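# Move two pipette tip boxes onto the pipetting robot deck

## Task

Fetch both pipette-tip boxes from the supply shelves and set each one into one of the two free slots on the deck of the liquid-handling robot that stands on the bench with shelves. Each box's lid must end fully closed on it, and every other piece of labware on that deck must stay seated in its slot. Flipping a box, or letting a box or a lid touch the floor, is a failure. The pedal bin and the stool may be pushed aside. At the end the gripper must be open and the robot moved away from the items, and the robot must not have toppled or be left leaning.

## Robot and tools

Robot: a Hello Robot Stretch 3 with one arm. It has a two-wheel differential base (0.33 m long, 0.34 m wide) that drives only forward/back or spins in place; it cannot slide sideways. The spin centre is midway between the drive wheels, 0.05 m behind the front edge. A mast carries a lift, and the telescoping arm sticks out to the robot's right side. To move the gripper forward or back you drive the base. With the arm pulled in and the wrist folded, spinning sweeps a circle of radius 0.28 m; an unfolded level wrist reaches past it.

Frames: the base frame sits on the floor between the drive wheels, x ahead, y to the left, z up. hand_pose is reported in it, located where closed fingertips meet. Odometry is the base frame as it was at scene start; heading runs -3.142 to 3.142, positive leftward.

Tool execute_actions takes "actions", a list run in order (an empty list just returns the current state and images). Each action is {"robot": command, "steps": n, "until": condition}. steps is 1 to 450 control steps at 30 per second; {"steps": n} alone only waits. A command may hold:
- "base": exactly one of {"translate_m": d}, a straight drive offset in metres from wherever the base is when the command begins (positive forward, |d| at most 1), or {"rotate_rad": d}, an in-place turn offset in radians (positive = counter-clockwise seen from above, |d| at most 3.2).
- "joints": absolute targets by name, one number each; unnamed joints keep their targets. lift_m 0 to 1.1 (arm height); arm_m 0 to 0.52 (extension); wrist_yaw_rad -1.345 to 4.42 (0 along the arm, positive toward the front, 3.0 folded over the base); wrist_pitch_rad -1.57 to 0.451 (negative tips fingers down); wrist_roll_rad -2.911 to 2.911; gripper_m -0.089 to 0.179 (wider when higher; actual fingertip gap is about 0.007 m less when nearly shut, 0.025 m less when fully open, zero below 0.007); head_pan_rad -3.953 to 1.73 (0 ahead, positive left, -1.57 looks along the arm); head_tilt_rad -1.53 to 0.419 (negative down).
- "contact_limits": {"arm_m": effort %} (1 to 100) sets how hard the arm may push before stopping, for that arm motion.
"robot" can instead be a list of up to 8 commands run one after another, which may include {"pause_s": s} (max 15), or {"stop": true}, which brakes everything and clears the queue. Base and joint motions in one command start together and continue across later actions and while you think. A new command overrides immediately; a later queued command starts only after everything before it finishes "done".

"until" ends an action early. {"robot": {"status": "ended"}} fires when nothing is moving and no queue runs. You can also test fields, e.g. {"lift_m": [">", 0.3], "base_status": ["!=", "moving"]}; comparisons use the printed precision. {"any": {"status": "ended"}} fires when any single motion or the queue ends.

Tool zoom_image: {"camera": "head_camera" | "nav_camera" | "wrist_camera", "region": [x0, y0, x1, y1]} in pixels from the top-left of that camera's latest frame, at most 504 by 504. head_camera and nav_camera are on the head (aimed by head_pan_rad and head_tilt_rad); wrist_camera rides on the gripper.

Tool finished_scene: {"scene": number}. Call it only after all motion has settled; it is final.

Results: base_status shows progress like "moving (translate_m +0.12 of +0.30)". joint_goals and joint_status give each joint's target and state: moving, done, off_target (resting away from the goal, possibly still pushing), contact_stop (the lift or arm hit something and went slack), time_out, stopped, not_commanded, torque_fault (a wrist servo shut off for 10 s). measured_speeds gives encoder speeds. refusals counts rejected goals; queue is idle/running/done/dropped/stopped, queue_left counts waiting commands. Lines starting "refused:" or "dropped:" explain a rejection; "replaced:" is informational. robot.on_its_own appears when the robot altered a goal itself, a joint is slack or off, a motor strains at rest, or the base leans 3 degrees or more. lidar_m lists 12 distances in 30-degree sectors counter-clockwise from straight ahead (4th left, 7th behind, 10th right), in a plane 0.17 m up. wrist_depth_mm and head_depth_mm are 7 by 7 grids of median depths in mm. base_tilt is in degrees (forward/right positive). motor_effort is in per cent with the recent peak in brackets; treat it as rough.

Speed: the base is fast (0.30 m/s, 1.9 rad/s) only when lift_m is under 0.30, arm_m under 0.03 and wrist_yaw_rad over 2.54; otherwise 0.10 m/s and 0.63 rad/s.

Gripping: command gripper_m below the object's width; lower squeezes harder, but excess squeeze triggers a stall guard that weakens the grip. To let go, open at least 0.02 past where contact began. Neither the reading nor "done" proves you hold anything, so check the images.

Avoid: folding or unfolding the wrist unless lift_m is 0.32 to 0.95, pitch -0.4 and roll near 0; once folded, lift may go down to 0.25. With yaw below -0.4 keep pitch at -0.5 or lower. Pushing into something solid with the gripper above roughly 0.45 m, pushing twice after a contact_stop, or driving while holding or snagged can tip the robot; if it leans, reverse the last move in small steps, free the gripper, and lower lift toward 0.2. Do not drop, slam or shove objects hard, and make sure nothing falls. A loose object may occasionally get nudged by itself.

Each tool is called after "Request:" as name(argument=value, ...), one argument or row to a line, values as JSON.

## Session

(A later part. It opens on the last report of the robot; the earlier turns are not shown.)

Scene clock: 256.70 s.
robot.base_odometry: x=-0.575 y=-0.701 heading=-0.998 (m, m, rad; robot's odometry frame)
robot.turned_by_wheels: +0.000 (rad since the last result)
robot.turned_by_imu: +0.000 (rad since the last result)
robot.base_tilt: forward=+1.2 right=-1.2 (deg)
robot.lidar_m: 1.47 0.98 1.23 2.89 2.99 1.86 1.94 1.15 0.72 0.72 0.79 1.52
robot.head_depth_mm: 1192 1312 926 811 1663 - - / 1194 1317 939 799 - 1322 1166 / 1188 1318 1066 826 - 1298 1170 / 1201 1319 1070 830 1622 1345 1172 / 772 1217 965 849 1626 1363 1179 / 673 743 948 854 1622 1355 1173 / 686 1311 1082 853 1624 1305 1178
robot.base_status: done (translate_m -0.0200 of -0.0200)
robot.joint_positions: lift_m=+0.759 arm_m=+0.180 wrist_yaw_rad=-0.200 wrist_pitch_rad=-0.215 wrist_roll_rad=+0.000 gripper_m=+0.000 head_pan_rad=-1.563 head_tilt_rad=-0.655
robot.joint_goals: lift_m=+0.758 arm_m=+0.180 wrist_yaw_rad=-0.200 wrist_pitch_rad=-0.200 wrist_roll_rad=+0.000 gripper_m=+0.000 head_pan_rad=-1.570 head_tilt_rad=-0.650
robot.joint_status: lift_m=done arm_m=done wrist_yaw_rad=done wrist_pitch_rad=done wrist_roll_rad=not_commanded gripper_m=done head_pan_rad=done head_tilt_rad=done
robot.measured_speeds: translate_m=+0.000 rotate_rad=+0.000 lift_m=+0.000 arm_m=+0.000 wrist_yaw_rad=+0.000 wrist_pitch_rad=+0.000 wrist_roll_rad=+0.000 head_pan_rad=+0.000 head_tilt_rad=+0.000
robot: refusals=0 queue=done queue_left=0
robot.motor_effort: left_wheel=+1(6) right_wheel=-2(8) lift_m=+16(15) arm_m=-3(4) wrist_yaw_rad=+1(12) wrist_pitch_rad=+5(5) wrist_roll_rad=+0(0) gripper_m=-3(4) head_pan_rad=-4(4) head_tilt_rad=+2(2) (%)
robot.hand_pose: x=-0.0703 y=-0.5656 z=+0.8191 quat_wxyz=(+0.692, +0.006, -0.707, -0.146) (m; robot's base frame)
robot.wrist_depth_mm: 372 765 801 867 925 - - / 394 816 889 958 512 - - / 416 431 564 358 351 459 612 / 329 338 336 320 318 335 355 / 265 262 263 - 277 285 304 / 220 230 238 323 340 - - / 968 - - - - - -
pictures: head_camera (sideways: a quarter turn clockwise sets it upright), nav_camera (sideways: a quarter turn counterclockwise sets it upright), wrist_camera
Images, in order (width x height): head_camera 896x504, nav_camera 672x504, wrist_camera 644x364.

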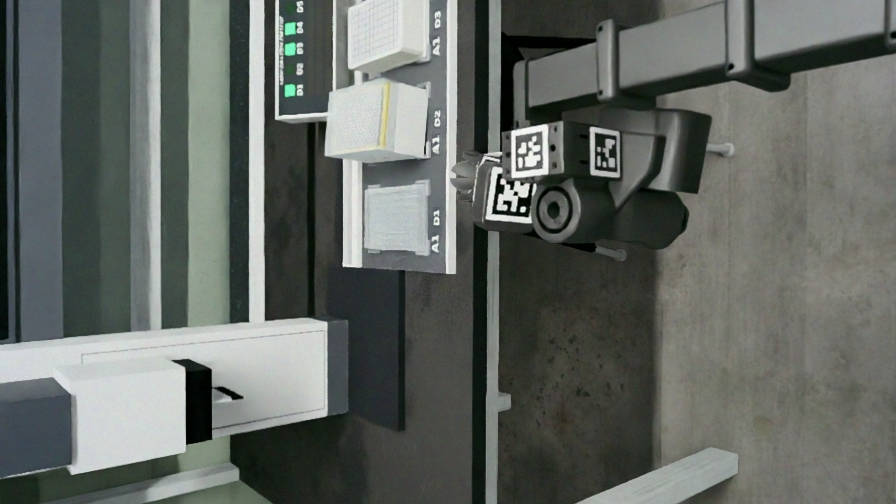

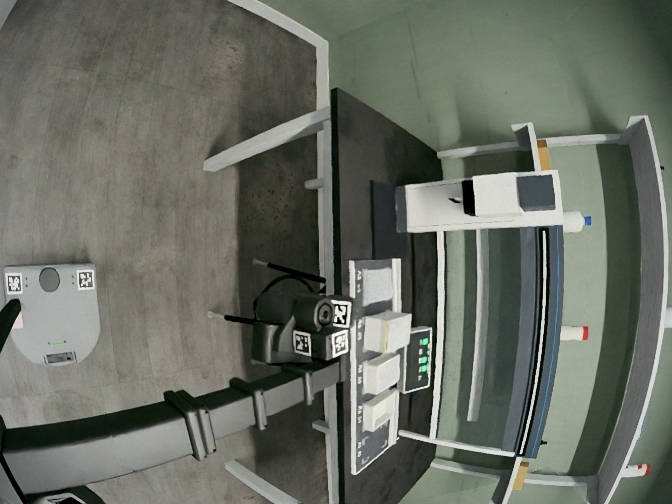

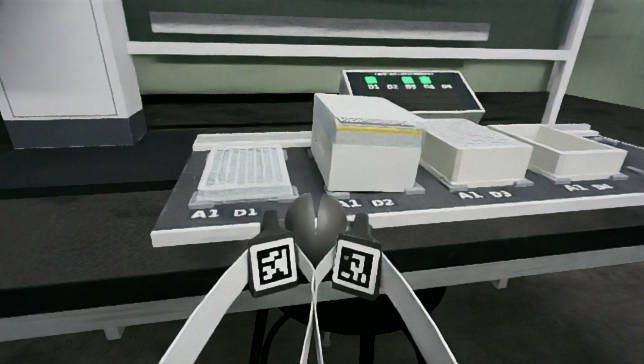

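Request:
execute_actions(
  actions=[
    {"robot":[{"base":{"translate_m":-0.133},"joints":{"wrist_yaw_rad":0,"gripper_m":0.117,"lift_m":0.752,"head_pan_rad":-1.95}},{"joints":{"arm_m":0.335}},{"joints":{"gripper_m":0.04}},{"joints":{"lift_m":0.76}}],"steps":450,"until":{"robot":{"status":"ended"}}},
  ],
)

Scene clock: 269.40 s.
robot.base_odometry: x=-0.647 y=-0.589 heading=-0.998 (m, m, rad; robot's odometry frame)
robot.turned_by_wheels: +0.000 (rad since the last result)
robot.turned_by_imu: +0.001 (rad since the last result)
robot.base_tilt: forward=+1.2 right=-1.2 (deg)
robot.lidar_m: 1.61 1.10 1.42 2.89 2.99 1.73 1.94 1.04 0.93 0.70 0.87 1.66
robot.head_depth_mm: 1436 1620 1065 1865 1620 1353 1189 / 1349 1451 1064 1801 1612 1395 - / 1312 1429 1028 891 1635 - - / 1284 1394 1048 854 - 1327 1168 / 1232 1367 961 - 1583 1337 1175 / 781 1314 927 - 1545 1336 1171 / 755 1285 1032 766 1502 1368 1172
robot.base_status: done (translate_m -0.1330 of -0.1330)
robot.joint_positions: lift_m=+0.759 arm_m=+0.335 wrist_yaw_rad=+0.000 wrist_pitch_rad=-0.223 wrist_roll_rad=+0.000 gripper_m=+0.041 head_pan_rad=-1.943 head_tilt_rad=-0.655
robot.joint_goals: lift_m=+0.760 arm_m=+0.335 wrist_yaw_rad=+0.000 wrist_pitch_rad=-0.200 wrist_roll_rad=+0.000 gripper_m=+0.040 head_pan_rad=-1.950 head_tilt_rad=-0.650
robot.joint_status: lift_m=done arm_m=done wrist_yaw_rad=done wrist_pitch_rad=done wrist_roll_rad=not_commanded gripper_m=done head_pan_rad=done head_tilt_rad=done
robot.measured_speeds: translate_m=+0.000 rotate_rad=+0.000 lift_m=+0.000 arm_m=+0.000 wrist_yaw_rad=+0.000 wrist_pitch_rad=+0.000 wrist_roll_rad=+0.000 head_pan_rad=+0.000 head_tilt_rad=+0.000
robot: refusals=0 queue=done queue_left=0
robot.motor_effort: left_wheel=+1(5) right_wheel=-2(6) lift_m=+45(46) arm_m=+3(4) wrist_yaw_rad=+1(2) wrist_pitch_rad=+7(7) wrist_roll_rad=+0(1) gripper_m=-18(95) head_pan_rad=-5(30) head_tilt_rad=+3(2) (%)
robot.hand_pose: x=-0.0215 y=-0.7243 z=+0.8179 quat_wxyz=(+0.703, +0.079, -0.702, -0.079) (m; robot's base frame)
robot.wrist_depth_mm: 329 736 685 681 727 693 741 / 340 794 801 783 341 341 803 / 333 528 542 328 305 306 596 / 321 311 301 162 275 241 315 / 240 242 134 134 135 178 179 / 192 193 141 140 141 148 148 / 165 156 153 151 157 156 156
pictures: head_camera (sideways: a quarter turn clockwise sets it upright), nav_camera (sideways: a quarter turn counterclockwise sets it upright), wrist_camera
Images, in order (width x height): head_camera 896x504, nav_camera 672x504, wrist_camera 644x364.

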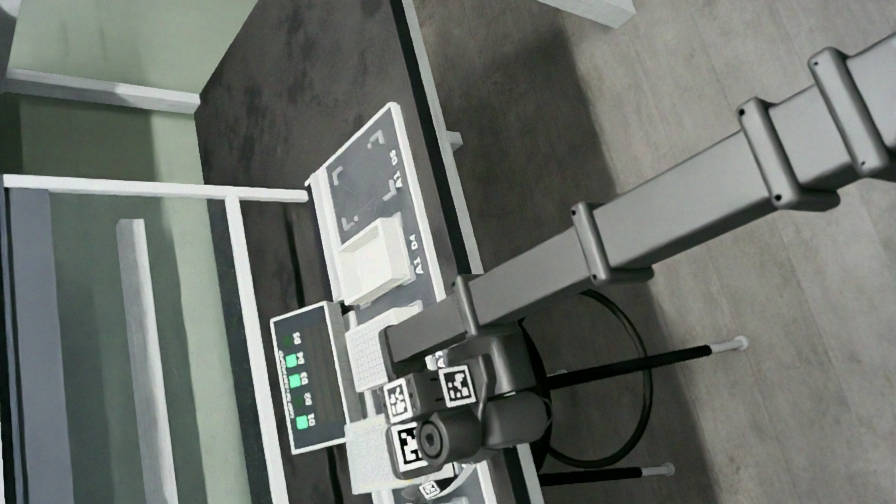

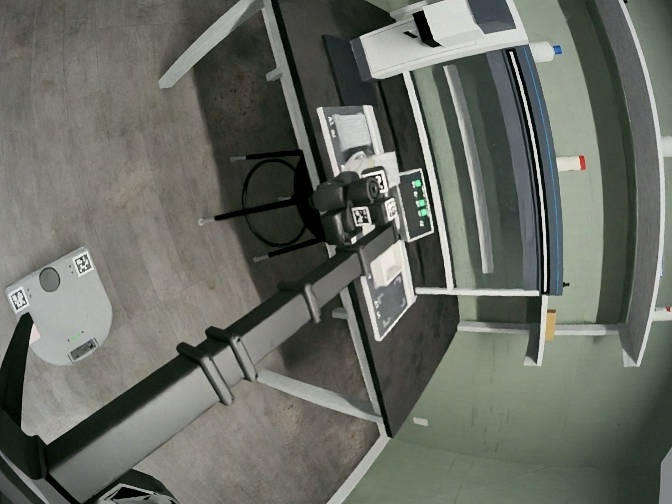

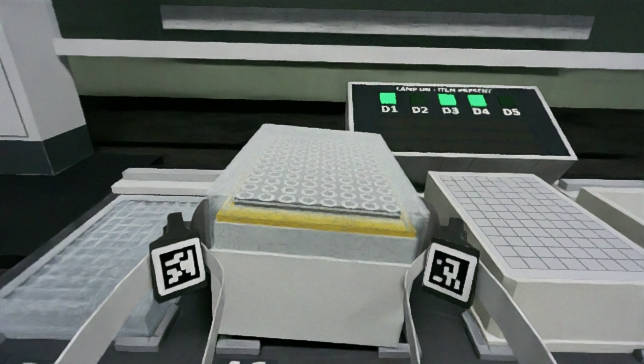

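Request:
zoom_image(
  camera="head_camera",
  region=[300,100,440,250],
)

Request:
execute_actions(
  actions=[
    {"robot":[{"joints":{"lift_m":0.772,"wrist_roll_rad":-0.04}},{"base":{"translate_m":-0.004}}],"steps":450,"until":{"robot":{"status":"ended"}}},
  ],
)

Region (300, 100, 440, 250) of head_camera's 896x504 image, scaled by 3.360, with more detail than that image has; it fills the left 470 columns of this view, and the rest is white.

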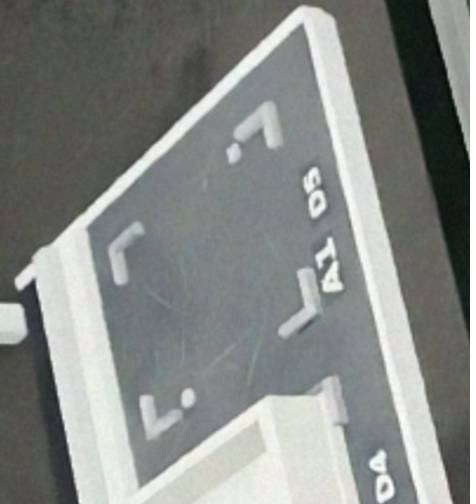

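Scene clock: 278.17 s.
robot.base_odometry: x=-0.649 y=-0.585 heading=-0.998 (m, m, rad; robot's odometry frame)
robot.turned_by_wheels: +0.000 (rad since the last result)
robot.turned_by_imu: +0.000 (rad since the last result)
robot.base_tilt: forward=+1.2 right=-1.2 (deg)
robot.lidar_m: 1.61 1.10 1.43 2.89 2.98 1.72 1.94 1.04 0.93 0.70 0.87 1.67
robot.head_depth_mm: 1443 1605 1062 1877 1610 1352 1189 / 1351 1433 1062 1815 1613 1383 - / 1307 1423 1026 888 1643 - 1139 / 1287 1390 1047 855 - 1327 1170 / 1238 1358 958 - 1573 1360 1176 / 779 1310 931 - 1548 1334 1174 / 754 1282 1031 766 1506 1363 1179
robot.base_status: done (translate_m -0.0040 of -0.0040)
robot.joint_positions: lift_m=+0.771 arm_m=+0.335 wrist_yaw_rad=+0.000 wrist_pitch_rad=-0.229 wrist_roll_rad=-0.036 gripper_m=+0.041 head_pan_rad=-1.943 head_tilt_rad=-0.655
robot.joint_goals: lift_m=+0.772 arm_m=+0.335 wrist_yaw_rad=+0.000 wrist_pitch_rad=-0.200 wrist_roll_rad=-0.040 gripper_m=+0.040 head_pan_rad=-1.950 head_tilt_rad=-0.650
robot.joint_status: lift_m=done arm_m=done wrist_yaw_rad=done wrist_pitch_rad=done wrist_roll_rad=done gripper_m=done head_pan_rad=done head_tilt_rad=done
robot.measured_speeds: translate_m=+0.000 rotate_rad=+0.000 lift_m=+0.000 arm_m=+0.000 wrist_yaw_rad=+0.000 wrist_pitch_rad=+0.000 wrist_roll_rad=+0.000 head_pan_rad=+0.000 head_tilt_rad=+0.000
robot: refusals=0 queue=done queue_left=0
robot.motor_effort: left_wheel=+1(4) right_wheel=-2(8) lift_m=+45(46) arm_m=+2(2) wrist_yaw_rad=+0(0) wrist_pitch_rad=+9(9) wrist_roll_rad=-2(4) gripper_m=-17(18) head_pan_rad=-4(4) head_tilt_rad=+2(3) (%)
robot.hand_pose: x=-0.0215 y=-0.7238 z=+0.8283 quat_wxyz=(+0.715, +0.083, -0.690, -0.080) (m; robot's base frame)
robot.wrist_depth_mm: 334 740 698 736 738 696 735 / 341 782 795 803 776 775 780 / 334 522 552 527 319 325 713 / 322 316 306 166 294 296 431 / 246 251 134 134 135 205 238 / 199 200 140 138 140 162 164 / 172 167 161 148 168 161 156
pictures: head_camera (sideways: a quarter turn clockwise sets it upright), nav_camera (sideways: a quarter turn counterclockwise sets it upright), wrist_camera
Images, in order (width x height): head_camera 896x504, nav_camera 672x504, wrist_camera 644x364.

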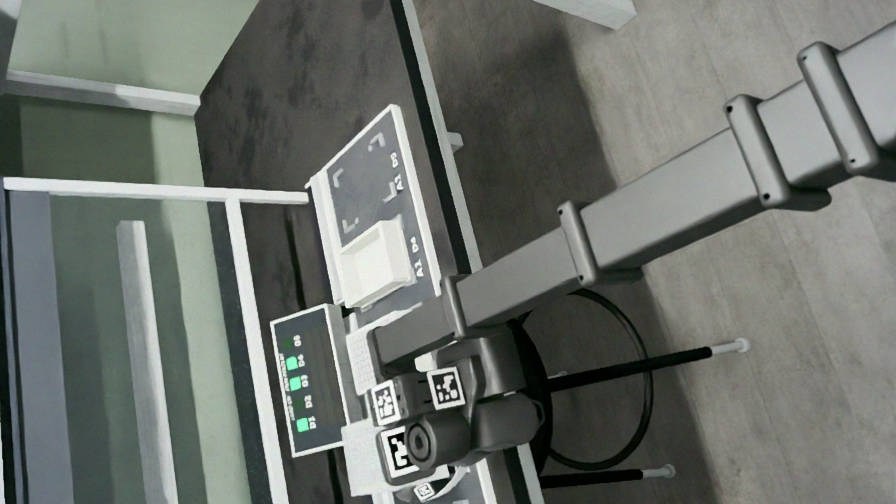

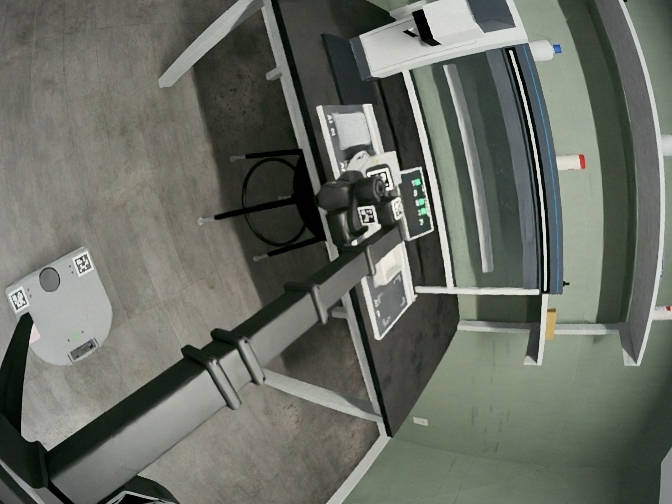

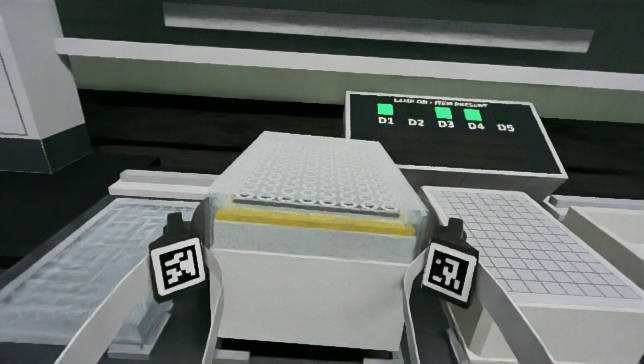

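Request:
execute_actions(
  actions=[
    {"robot":[{"joints":{"lift_m":0.756}}],"steps":450,"until":{"robot":{"status":"ended"}}},
  ],
)

Scene clock: 282.10 s.
robot.base_odometry: x=-0.649 y=-0.585 heading=-0.998 (m, m, rad; robot's odometry frame)
robot.turned_by_wheels: +0.000 (rad since the last result)
robot.turned_by_imu: +0.000 (rad since the last result)
robot.base_tilt: forward=+1.1 right=-1.2 (deg)
robot.lidar_m: 1.61 1.10 1.43 2.89 2.97 1.72 1.95 1.03 0.93 0.70 0.87 1.66
robot.head_depth_mm: 1441 1616 1063 1866 1619 1353 1186 / 1353 1440 1068 1816 1611 1378 - / 1310 1434 1025 888 1636 - - / 1281 1386 1046 854 - 1330 1168 / 1241 1364 959 - 1587 1362 1173 / 779 1312 927 - 1541 1340 1165 / 754 1283 1034 775 1514 1371 1175
robot.base_status: done (translate_m -0.0040 of -0.0040)
robot.joint_positions: lift_m=+0.757 arm_m=+0.335 wrist_yaw_rad=+0.000 wrist_pitch_rad=-0.222 wrist_roll_rad=-0.039 gripper_m=+0.041 head_pan_rad=-1.943 head_tilt_rad=-0.655
robot.joint_goals: lift_m=+0.756 arm_m=+0.335 wrist_yaw_rad=+0.000 wrist_pitch_rad=-0.200 wrist_roll_rad=-0.040 gripper_m=+0.040 head_pan_rad=-1.950 head_tilt_rad=-0.650
robot.joint_status: lift_m=done arm_m=done wrist_yaw_rad=done wrist_pitch_rad=done wrist_roll_rad=done gripper_m=done head_pan_rad=done head_tilt_rad=done
robot.measured_speeds: translate_m=+0.000 rotate_rad=+0.000 lift_m=+0.000 arm_m=+0.000 wrist_yaw_rad=+0.000 wrist_pitch_rad=+0.000 wrist_roll_rad=+0.000 head_pan_rad=+0.000 head_tilt_rad=+0.000
robot: refusals=0 queue=done queue_left=0
robot.motor_effort: left_wheel=+1(1) right_wheel=-2(2) lift_m=+15(45) arm_m=+2(2) wrist_yaw_rad=+1(1) wrist_pitch_rad=+7(9) wrist_roll_rad=+0(2) gripper_m=-18(17) head_pan_rad=-4(4) head_tilt_rad=+3(3) (%)
robot.hand_pose: x=-0.0215 y=-0.7244 z=+0.8154 quat_wxyz=(+0.716, +0.080, -0.689, -0.077) (m; robot's base frame)
robot.wrist_depth_mm: 329 744 681 690 693 718 735 / 338 799 799 776 340 339 790 / 335 486 518 319 307 312 679 / 297 298 293 162 269 248 403 / 224 232 135 134 135 182 197 / 182 183 141 140 141 148 147 / 157 151 151 150 155 156 156
pictures: head_camera (sideways: a quarter turn clockwise sets it upright), nav_camera (sideways: a quarter turn counterclockwise sets it upright), wrist_camera
Images, in order (width x height): head_camera 896x504, nav_camera 672x504, wrist_camera 644x364.

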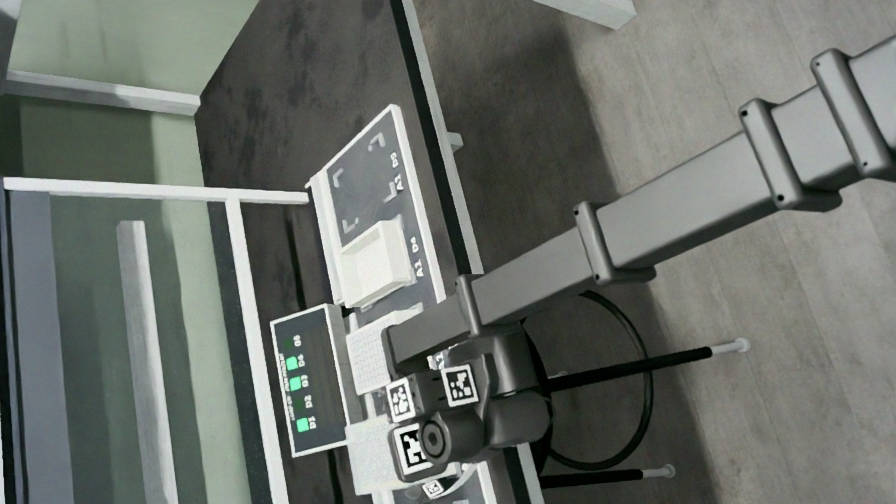

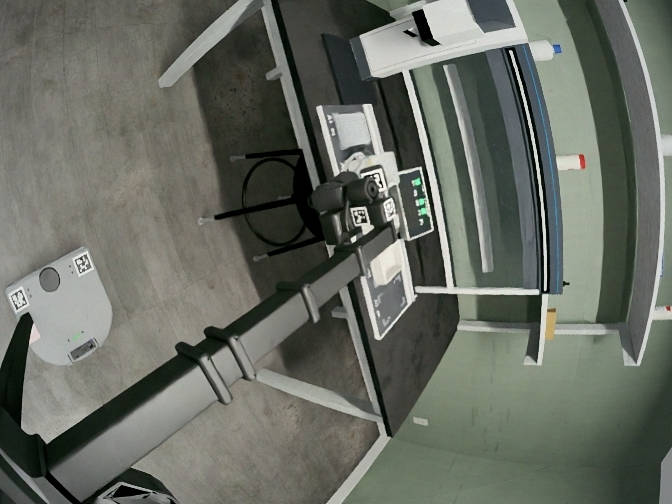

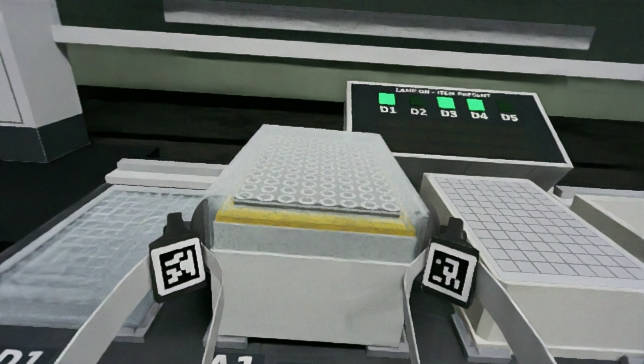

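Request:
execute_actions(
  actions=[
    {"robot":[{"joints":{"arm_m":0.339,"head_pan_rad":-1.57}},{"joints":{"gripper_m":0.117}},{"joints":{"arm_m":0.2,"wrist_roll_rad":0}}],"steps":450,"until":{"robot":{"status":"ended"}}},
  ],
)

Scene clock: 289.40 s.
robot.base_odometry: x=-0.649 y=-0.585 heading=-0.998 (m, m, rad; robot's odometry frame)
robot.turned_by_wheels: +0.000 (rad since the last result)
robot.turned_by_imu: +0.000 (rad since the last result)
robot.base_tilt: forward=+1.2 right=-1.2 (deg)
robot.lidar_m: 1.61 1.10 1.43 2.89 2.97 1.72 1.95 1.04 0.93 0.70 0.87 1.66
robot.head_depth_mm: 1190 1319 1064 808 1653 - - / 1190 1323 940 804 - 1364 1166 / 1200 1327 930 816 - 1346 1170 / 1195 1323 1074 809 1570 1335 1168 / 1198 1323 1006 834 1578 1364 1175 / 783 1325 968 851 1622 1365 1174 / 758 842 932 852 1625 1379 1176
robot.base_status: done (translate_m -0.0040 of -0.0040)
robot.joint_positions: lift_m=+0.757 arm_m=+0.200 wrist_yaw_rad=+0.001 wrist_pitch_rad=-0.219 wrist_roll_rad=-0.004 gripper_m=+0.117 head_pan_rad=-1.577 head_tilt_rad=-0.655
robot.joint_goals: lift_m=+0.756 arm_m=+0.200 wrist_yaw_rad=+0.000 wrist_pitch_rad=-0.200 wrist_roll_rad=+0.000 gripper_m=+0.117 head_pan_rad=-1.570 head_tilt_rad=-0.650
robot.joint_status: lift_m=done arm_m=done wrist_yaw_rad=done wrist_pitch_rad=done wrist_roll_rad=done gripper_m=done head_pan_rad=done head_tilt_rad=done
robot.measured_speeds: translate_m=+0.000 rotate_rad=+0.000 lift_m=+0.000 arm_m=+0.000 wrist_yaw_rad=+0.000 wrist_pitch_rad=+0.000 wrist_roll_rad=+0.000 head_pan_rad=+0.000 head_tilt_rad=+0.000
robot: refusals=0 queue=done queue_left=0
robot.motor_effort: left_wheel=+1(2) right_wheel=-2(2) lift_m=+16(15) arm_m=-3(6) wrist_yaw_rad=+0(2) wrist_pitch_rad=+6(7) wrist_roll_rad=+3(6) gripper_m=+0(79) head_pan_rad=+4(30) head_tilt_rad=+2(2) (%)
robot.hand_pose: x=-0.0213 y=-0.5903 z=+0.8163 quat_wxyz=(+0.705, +0.078, -0.701, -0.077) (m; robot's base frame)
robot.wrist_depth_mm: 398 841 803 799 807 858 846 / 423 766 913 906 456 904 922 / 441 445 545 273 410 421 554 / 341 326 327 270 278 280 277 / 247 251 247 248 250 255 257 / 225 226 225 224 224 227 226 / - - - 434 449 - -
pictures: head_camera (sideways: a quarter turn clockwise sets it upright), nav_camera (sideways: a quarter turn counterclockwise sets it upright), wrist_camera
Images, in order (width x height): head_camera 896x504, nav_camera 672x504, wrist_camera 644x364.

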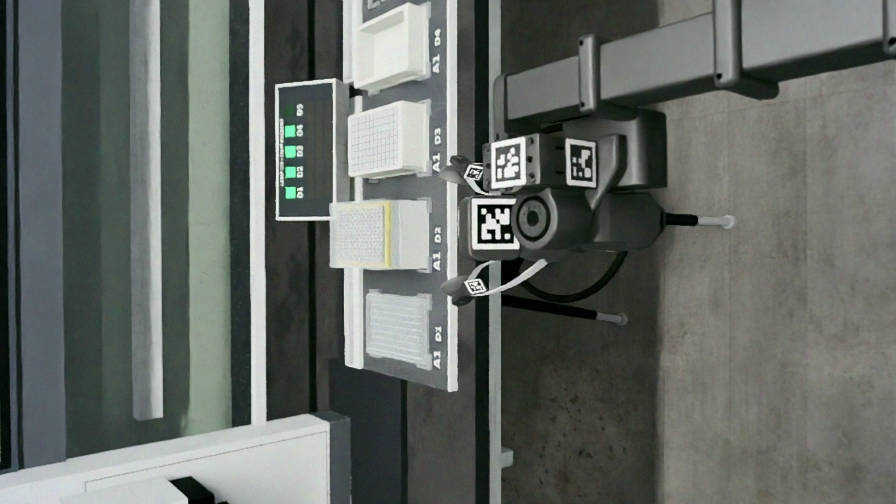

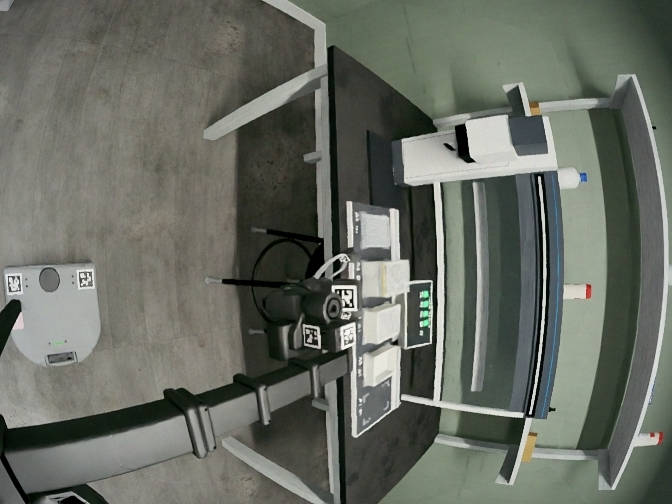

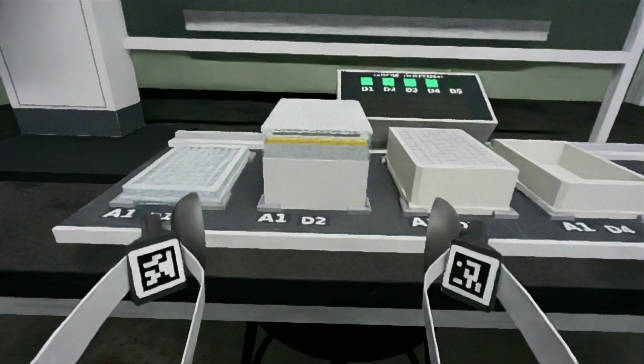

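Request:
execute_actions(
  actions=[
    {"robot":[{"joints":{"arm_m":0.0,"gripper_m":0.179}},{"base":{"rotate_rad":-0.74}},{"base":{"translate_m":-0.73},"joints":{"lift_m":0.55,"head_tilt_rad":-0.9,"head_pan_rad":-1.8,"wrist_yaw_rad":-0.35}},{"base":{"translate_m":-0.73}},{"base":{"rotate_rad":-0.845}}],"steps":450,"until":{"robot":{"status":"ended"}}},
    {"steps":450,"until":{"robot":{"status":"ended"}}},
  ],
)

Scene clock: 323.37 s.
robot.base_odometry: x=-0.407 y=+0.854 heading=-2.582 (m, m, rad; robot's odometry frame)
robot.turned_by_wheels: -1.585 (rad since the last result)
robot.turned_by_imu: -1.566 (rad since the last result)
robot.base_tilt: forward=+1.2 right=-1.2 (deg)
robot.lidar_m: 1.63 1.96 2.32 2.08 2.16 1.98 1.92 1.45 0.69 0.77 0.73 1.51
robot.head_depth_mm: 616 713 845 1587 1388 1228 1101 / 640 875 981 1071 1351 1243 - / 633 1113 1055 963 1335 1273 - / 642 1115 1086 989 1334 - - / 644 1079 1089 971 1319 1232 1106 / 647 566 1088 951 1309 1232 1105 / 649 563 1089 930 1307 1233 1105
robot.base_status: done (rotate_rad -0.8448 of -0.8450)
robot.joint_positions: lift_m=+0.551 arm_m=+0.000 wrist_yaw_rad=-0.349 wrist_pitch_rad=-0.219 wrist_roll_rad=-0.004 gripper_m=+0.179 head_pan_rad=-1.793 head_tilt_rad=-0.889
robot.joint_goals: lift_m=+0.550 arm_m=+0.000 wrist_yaw_rad=-0.350 wrist_pitch_rad=-0.200 wrist_roll_rad=+0.000 gripper_m=+0.179 head_pan_rad=-1.800 head_tilt_rad=-0.900
robot.joint_status: lift_m=done arm_m=done wrist_yaw_rad=done wrist_pitch_rad=done wrist_roll_rad=done gripper_m=done head_pan_rad=done head_tilt_rad=done
robot.measured_speeds: translate_m=+0.000 rotate_rad=+0.000 lift_m=+0.000 arm_m=+0.000 wrist_yaw_rad=+0.000 wrist_pitch_rad=+0.000 wrist_roll_rad=+0.000 head_pan_rad=+0.000 head_tilt_rad=+0.000
robot: refusals=0 queue=done queue_left=0
robot.motor_effort: left_wheel=+4(11) right_wheel=-4(9) lift_m=+15(15) arm_m=-4(4) wrist_yaw_rad=+0(3) wrist_pitch_rad=+6(6) wrist_roll_rad=+3(3) gripper_m=+0(84) head_pan_rad=-4(24) head_tilt_rad=-6(24) (%)
robot.hand_pose: x=-0.1053 y=-0.3754 z=+0.6103 quat_wxyz=(+0.680, -0.045, -0.704, -0.199) (m; robot's base frame)
robot.wrist_depth_mm: 592 636 694 741 498 962 - / 619 664 735 777 512 - - / 605 623 635 430 499 - - / 397 408 414 420 462 - - / 314 344 866 851 574 - - / - 842 901 828 631 - - / 723 724 713 755 711 839 838
pictures: head_camera (sideways: a quarter turn clockwise sets it upright), nav_camera (sideways: a quarter turn counterclockwise sets it upright), wrist_camera
Images, in order (width x height): head_camera 896x504, nav_camera 672x504, wrist_camera 644x364.

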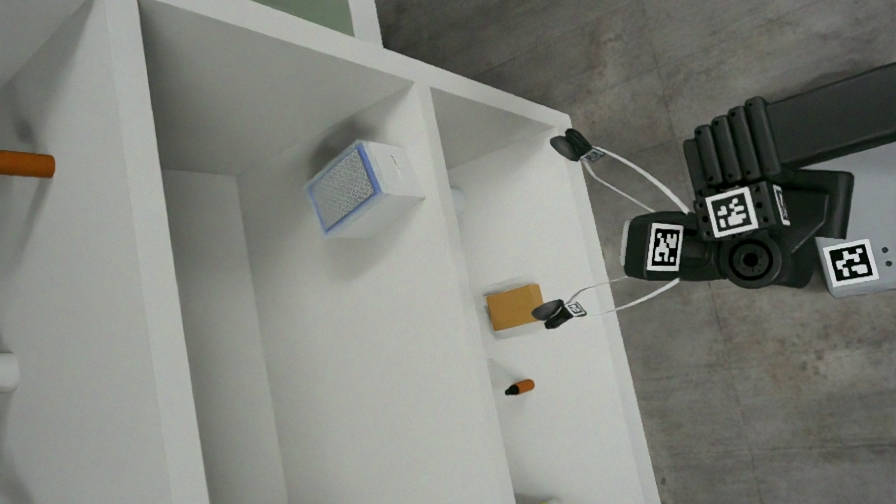

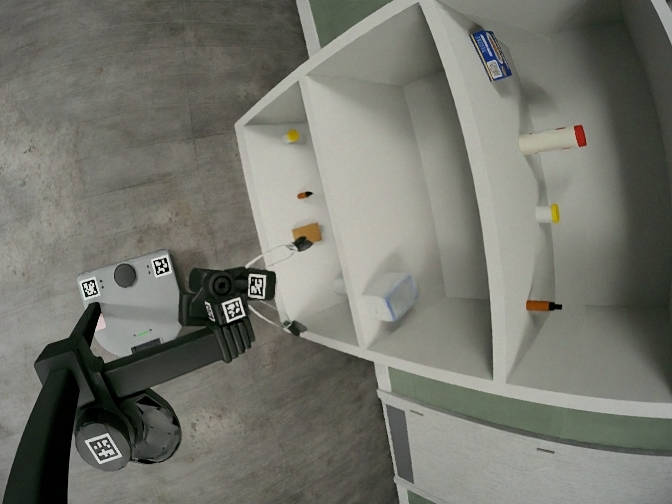

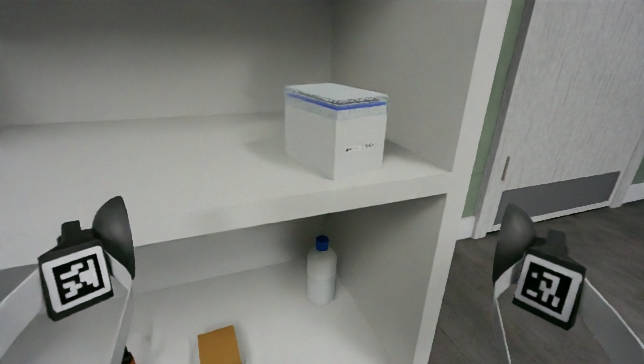

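Request:
execute_actions(
  actions=[
    {"robot":[{"base":{"translate_m":-0.277},"joints":{"wrist_yaw_rad":0.25,"head_pan_rad":-1.55,"lift_m":0.51,"gripper_m":0.15,"arm_m":0.15}}],"steps":450,"until":{"robot":{"status":"ended"}}},
  ],
)

Scene clock: 334.60 s.
robot.base_odometry: x=-0.172 y=+1.001 heading=-2.582 (m, m, rad; robot's odometry frame)
robot.turned_by_wheels: +0.000 (rad since the last result)
robot.turned_by_imu: +0.001 (rad since the last result)
robot.base_tilt: forward=+1.2 right=-1.2 (deg)
robot.lidar_m: 1.91 2.20 2.16 2.08 2.16 1.71 1.65 1.46 1.10 0.59 1.03 0.92
robot.head_depth_mm: 923 1109 1353 1548 1388 1230 1100 / 522 585 1227 1547 1414 - - / 642 757 1035 945 1352 1219 1136 / 619 1083 1082 932 1316 1226 1139 / 644 1079 1082 953 1337 1231 1104 / 646 1080 1089 971 1326 1237 1110 / 647 1078 1088 975 1329 1231 1109
robot.base_status: done (translate_m -0.2770 of -0.2770)
robot.joint_positions: lift_m=+0.511 arm_m=+0.150 wrist_yaw_rad=+0.249 wrist_pitch_rad=-0.219 wrist_roll_rad=-0.004 gripper_m=+0.150 head_pan_rad=-1.557 head_tilt_rad=-0.889
robot.joint_goals: lift_m=+0.510 arm_m=+0.150 wrist_yaw_rad=+0.250 wrist_pitch_rad=-0.200 wrist_roll_rad=+0.000 gripper_m=+0.150 head_pan_rad=-1.550 head_tilt_rad=-0.900
robot.joint_status: lift_m=done arm_m=done wrist_yaw_rad=done wrist_pitch_rad=done wrist_roll_rad=done gripper_m=done head_pan_rad=done head_tilt_rad=done
robot.measured_speeds: translate_m=+0.000 rotate_rad=+0.000 lift_m=+0.000 arm_m=+0.000 wrist_yaw_rad=+0.000 wrist_pitch_rad=+0.000 wrist_roll_rad=+0.000 head_pan_rad=+0.000 head_tilt_rad=+0.000
robot: refusals=0 queue=done queue_left=0
robot.motor_effort: left_wheel=+4(7) right_wheel=-4(8) lift_m=+16(14) arm_m=+4(4) wrist_yaw_rad=+1(1) wrist_pitch_rad=+6(6) wrist_roll_rad=+3(3) gripper_m=+0(85) head_pan_rad=+4(24) head_tilt_rad=-6(6) (%)
robot.hand_pose: x=+0.0389 y=-0.5320 z=+0.5703 quat_wxyz=(+0.709, +0.164, -0.686, +0.011) (m; robot's base frame)
robot.wrist_depth_mm: 686 669 618 585 550 385 200 / 680 702 665 602 579 360 193 / 461 469 482 220 220 342 187 / 307 311 315 237 239 295 182 / 282 257 246 237 240 250 179 / 708 792 810 767 217 - 188 / 678 674 697 700 583 257 202
pictures: head_camera (sideways: a quarter turn clockwise sets it upright), nav_camera (sideways: a quarter turn counterclockwise sets it upright), wrist_camera
Images, in order (width x height): head_camera 896x504, nav_camera 672x504, wrist_camera 644x364.

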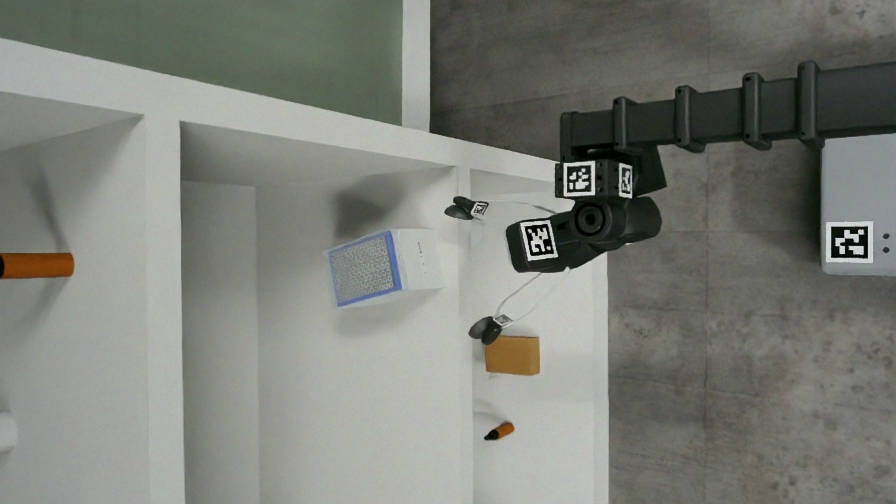

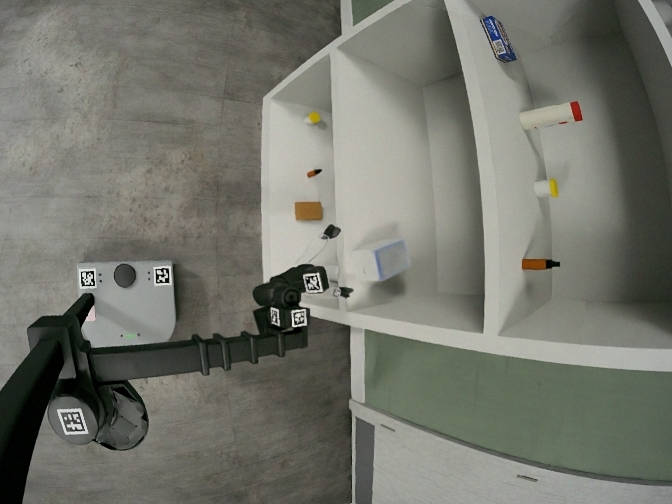

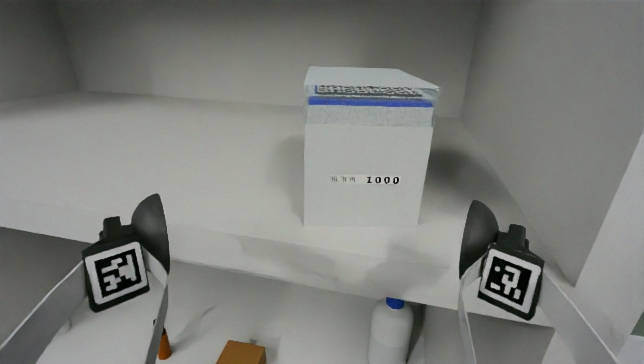

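Request:
execute_actions(
  actions=[
    {"robot":[{"base":{"translate_m":-0.003},"joints":{"arm_m":0.272}},{"joints":{"gripper_m":0.09}},{"joints":{"gripper_m":0.028}},{"joints":{"lift_m":0.55}}],"steps":450,"until":{"robot":{"status":"ended"}}},
    {"steps":30},
  ],
)

Scene clock: 346.37 s.
robot.base_odometry: x=-0.170 y=+1.003 heading=-2.582 (m, m, rad; robot's odometry frame)
robot.turned_by_wheels: +0.000 (rad since the last result)
robot.turned_by_imu: +0.000 (rad since the last result)
robot.base_tilt: forward=+1.2 right=-1.1 (deg)
robot.lidar_m: 1.91 2.52 2.16 2.08 2.16 1.70 1.65 1.46 1.09 0.59 1.03 0.93
robot.head_depth_mm: 921 1106 1341 1550 1390 1232 1099 / 519 599 1233 1553 1400 - - / 640 738 1032 947 1321 1231 1139 / 620 1085 1082 940 1330 1232 1138 / 645 1081 1088 967 1325 1234 1103 / 647 1080 1093 976 1330 1226 1109 / 648 1080 1092 974 1334 1236 1105
robot.base_status: done (translate_m -0.0030 of -0.0030)
robot.joint_positions: lift_m=+0.549 arm_m=+0.272 wrist_yaw_rad=+0.249 wrist_pitch_rad=-0.234 wrist_roll_rad=-0.004 gripper_m=+0.032 head_pan_rad=-1.557 head_tilt_rad=-0.889
robot.joint_goals: lift_m=+0.550 arm_m=+0.272 wrist_yaw_rad=+0.250 wrist_pitch_rad=-0.200 wrist_roll_rad=+0.000 gripper_m=+0.031 head_pan_rad=-1.550 head_tilt_rad=-0.900
robot.joint_status: lift_m=done arm_m=done wrist_yaw_rad=done wrist_pitch_rad=done wrist_roll_rad=done gripper_m=done head_pan_rad=done head_tilt_rad=done
robot.measured_speeds: translate_m=+0.000 rotate_rad=+0.000 lift_m=+0.000 arm_m=+0.000 wrist_yaw_rad=+0.000 wrist_pitch_rad=+0.000 wrist_roll_rad=+0.000 head_pan_rad=+0.000 head_tilt_rad=+0.000
robot: refusals=0 queue=done queue_left=0
robot.motor_effort: left_wheel=+4(6) right_wheel=-5(7) lift_m=+45(46) arm_m=+4(3) wrist_yaw_rad=+2(3) wrist_pitch_rad=+10(10) wrist_roll_rad=+3(3) gripper_m=-20(97) head_pan_rad=+3(4) head_tilt_rad=-5(7) (%)
robot.hand_pose: x=+0.0385 y=-0.6529 z=+0.6052 quat_wxyz=(+0.709, +0.169, -0.685, +0.005) (m; robot's base frame)
robot.wrist_depth_mm: 574 540 500 473 447 368 192 / 615 574 540 504 477 345 186 / 549 564 558 519 497 326 180 / 376 381 129 129 131 311 175 / 285 287 131 131 132 275 169 / 229 230 134 134 135 232 164 / 198 193 137 137 139 200 160
pictures: head_camera (sideways: a quarter turn clockwise sets it upright), nav_camera (sideways: a quarter turn counterclockwise sets it upright), wrist_camera
Images, in order (width x height): head_camera 896x504, nav_camera 672x504, wrist_camera 644x364.

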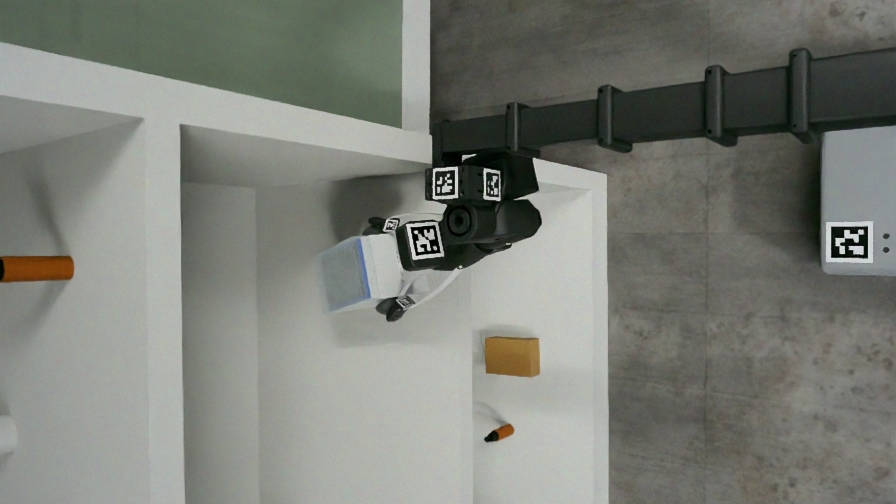

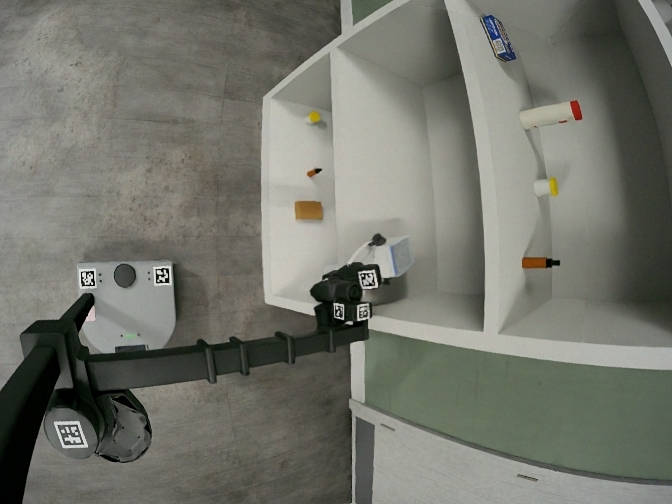

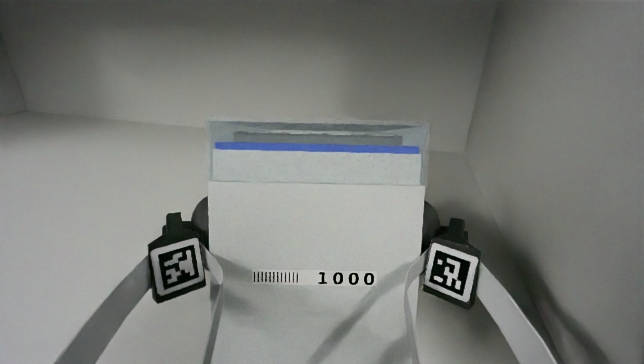

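Request:
execute_actions(
  actions=[
    {"robot":[{"joints":{"wrist_pitch_rad":0.0,"lift_m":0.51}}],"steps":450,"until":{"robot":{"status":"ended"}}},
    {"steps":30},
  ],
)

Scene clock: 354.97 s.
robot.base_odometry: x=-0.170 y=+1.003 heading=-2.582 (m, m, rad; robot's odometry frame)
robot.turned_by_wheels: +0.000 (rad since the last result)
robot.turned_by_imu: +0.000 (rad since the last result)
robot.base_tilt: forward=+1.2 right=-1.2 (deg)
robot.lidar_m: 1.90 2.53 2.16 2.08 2.16 1.70 1.65 1.46 1.10 0.59 1.04 0.92
robot.head_depth_mm: 922 1108 1341 1559 1378 1225 1098 / 518 598 1241 1555 1376 1254 - / 640 737 1033 925 1314 1231 1141 / 619 1079 1088 929 1328 1228 1142 / 645 1080 1088 969 1330 1230 1104 / 644 1082 1087 972 1336 1234 1106 / 648 1080 1091 972 1329 1236 1107
robot.base_status: done (translate_m -0.0030 of -0.0030)
robot.joint_positions: lift_m=+0.511 arm_m=+0.272 wrist_yaw_rad=+0.249 wrist_pitch_rad=-0.044 wrist_roll_rad=-0.004 gripper_m=+0.032 head_pan_rad=-1.557 head_tilt_rad=-0.889
robot.joint_goals: lift_m=+0.510 arm_m=+0.272 wrist_yaw_rad=+0.250 wrist_pitch_rad=+0.000 wrist_roll_rad=+0.000 gripper_m=+0.031 head_pan_rad=-1.550 head_tilt_rad=-0.900
robot.joint_status: lift_m=done arm_m=done wrist_yaw_rad=done wrist_pitch_rad=done wrist_roll_rad=done gripper_m=done head_pan_rad=done head_tilt_rad=done
robot.measured_speeds: translate_m=+0.000 rotate_rad=+0.000 lift_m=+0.000 arm_m=+0.000 wrist_yaw_rad=+0.000 wrist_pitch_rad=+0.000 wrist_roll_rad=+0.000 head_pan_rad=+0.000 head_tilt_rad=+0.000
robot: refusals=0 queue=done queue_left=0
robot.motor_effort: left_wheel=+4(4) right_wheel=-3(3) lift_m=+17(46) arm_m=+3(4) wrist_yaw_rad=+2(2) wrist_pitch_rad=+14(13) wrist_roll_rad=+3(3) gripper_m=-22(20) head_pan_rad=+3(3) head_tilt_rad=-6(5) (%)
robot.hand_pose: x=+0.0413 y=-0.6638 z=+0.6141 quat_wxyz=(+0.705, +0.103, -0.698, +0.072) (m; robot's base frame)
robot.wrist_depth_mm: 586 549 512 487 463 359 189 / 616 576 535 504 476 344 184 / 639 598 552 512 493 332 180 / 553 569 134 134 136 319 176 / 353 361 133 133 134 303 173 / 258 261 133 134 134 247 170 / 209 206 133 133 134 215 167
pictures: head_camera (sideways: a quarter turn clockwise sets it upright), nav_camera (sideways: a quarter turn counterclockwise sets it upright), wrist_camera
Images, in order (width x height): head_camera 896x504, nav_camera 672x504, wrist_camera 644x364.

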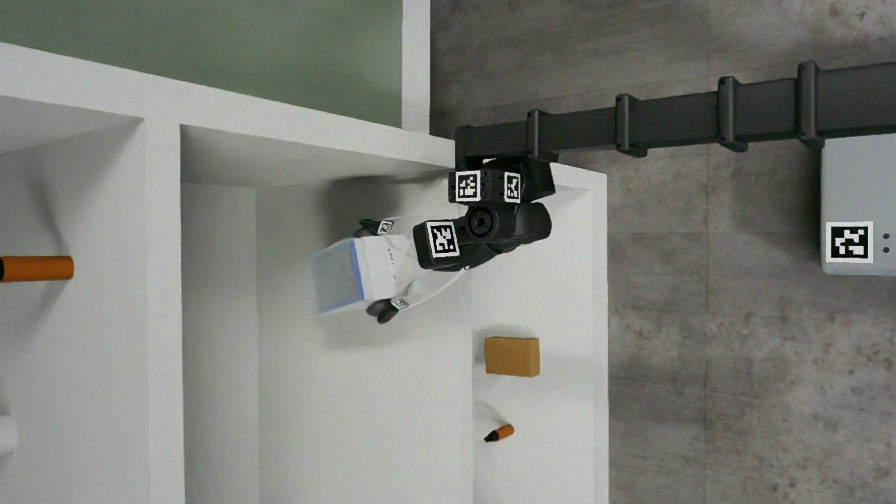

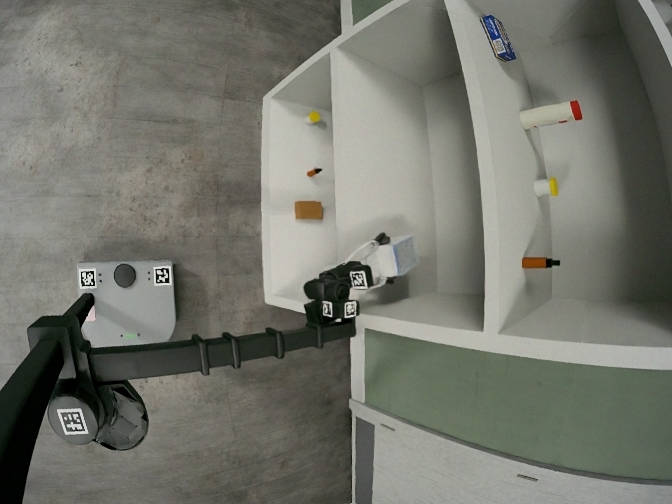

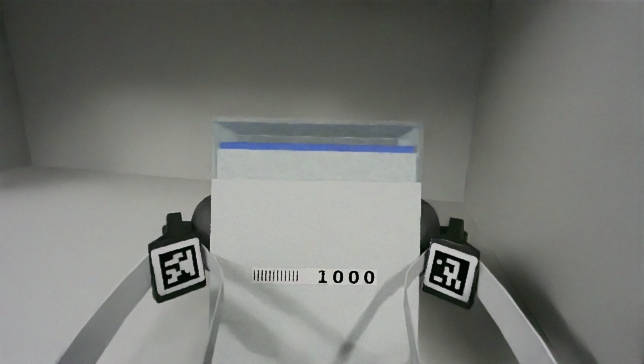

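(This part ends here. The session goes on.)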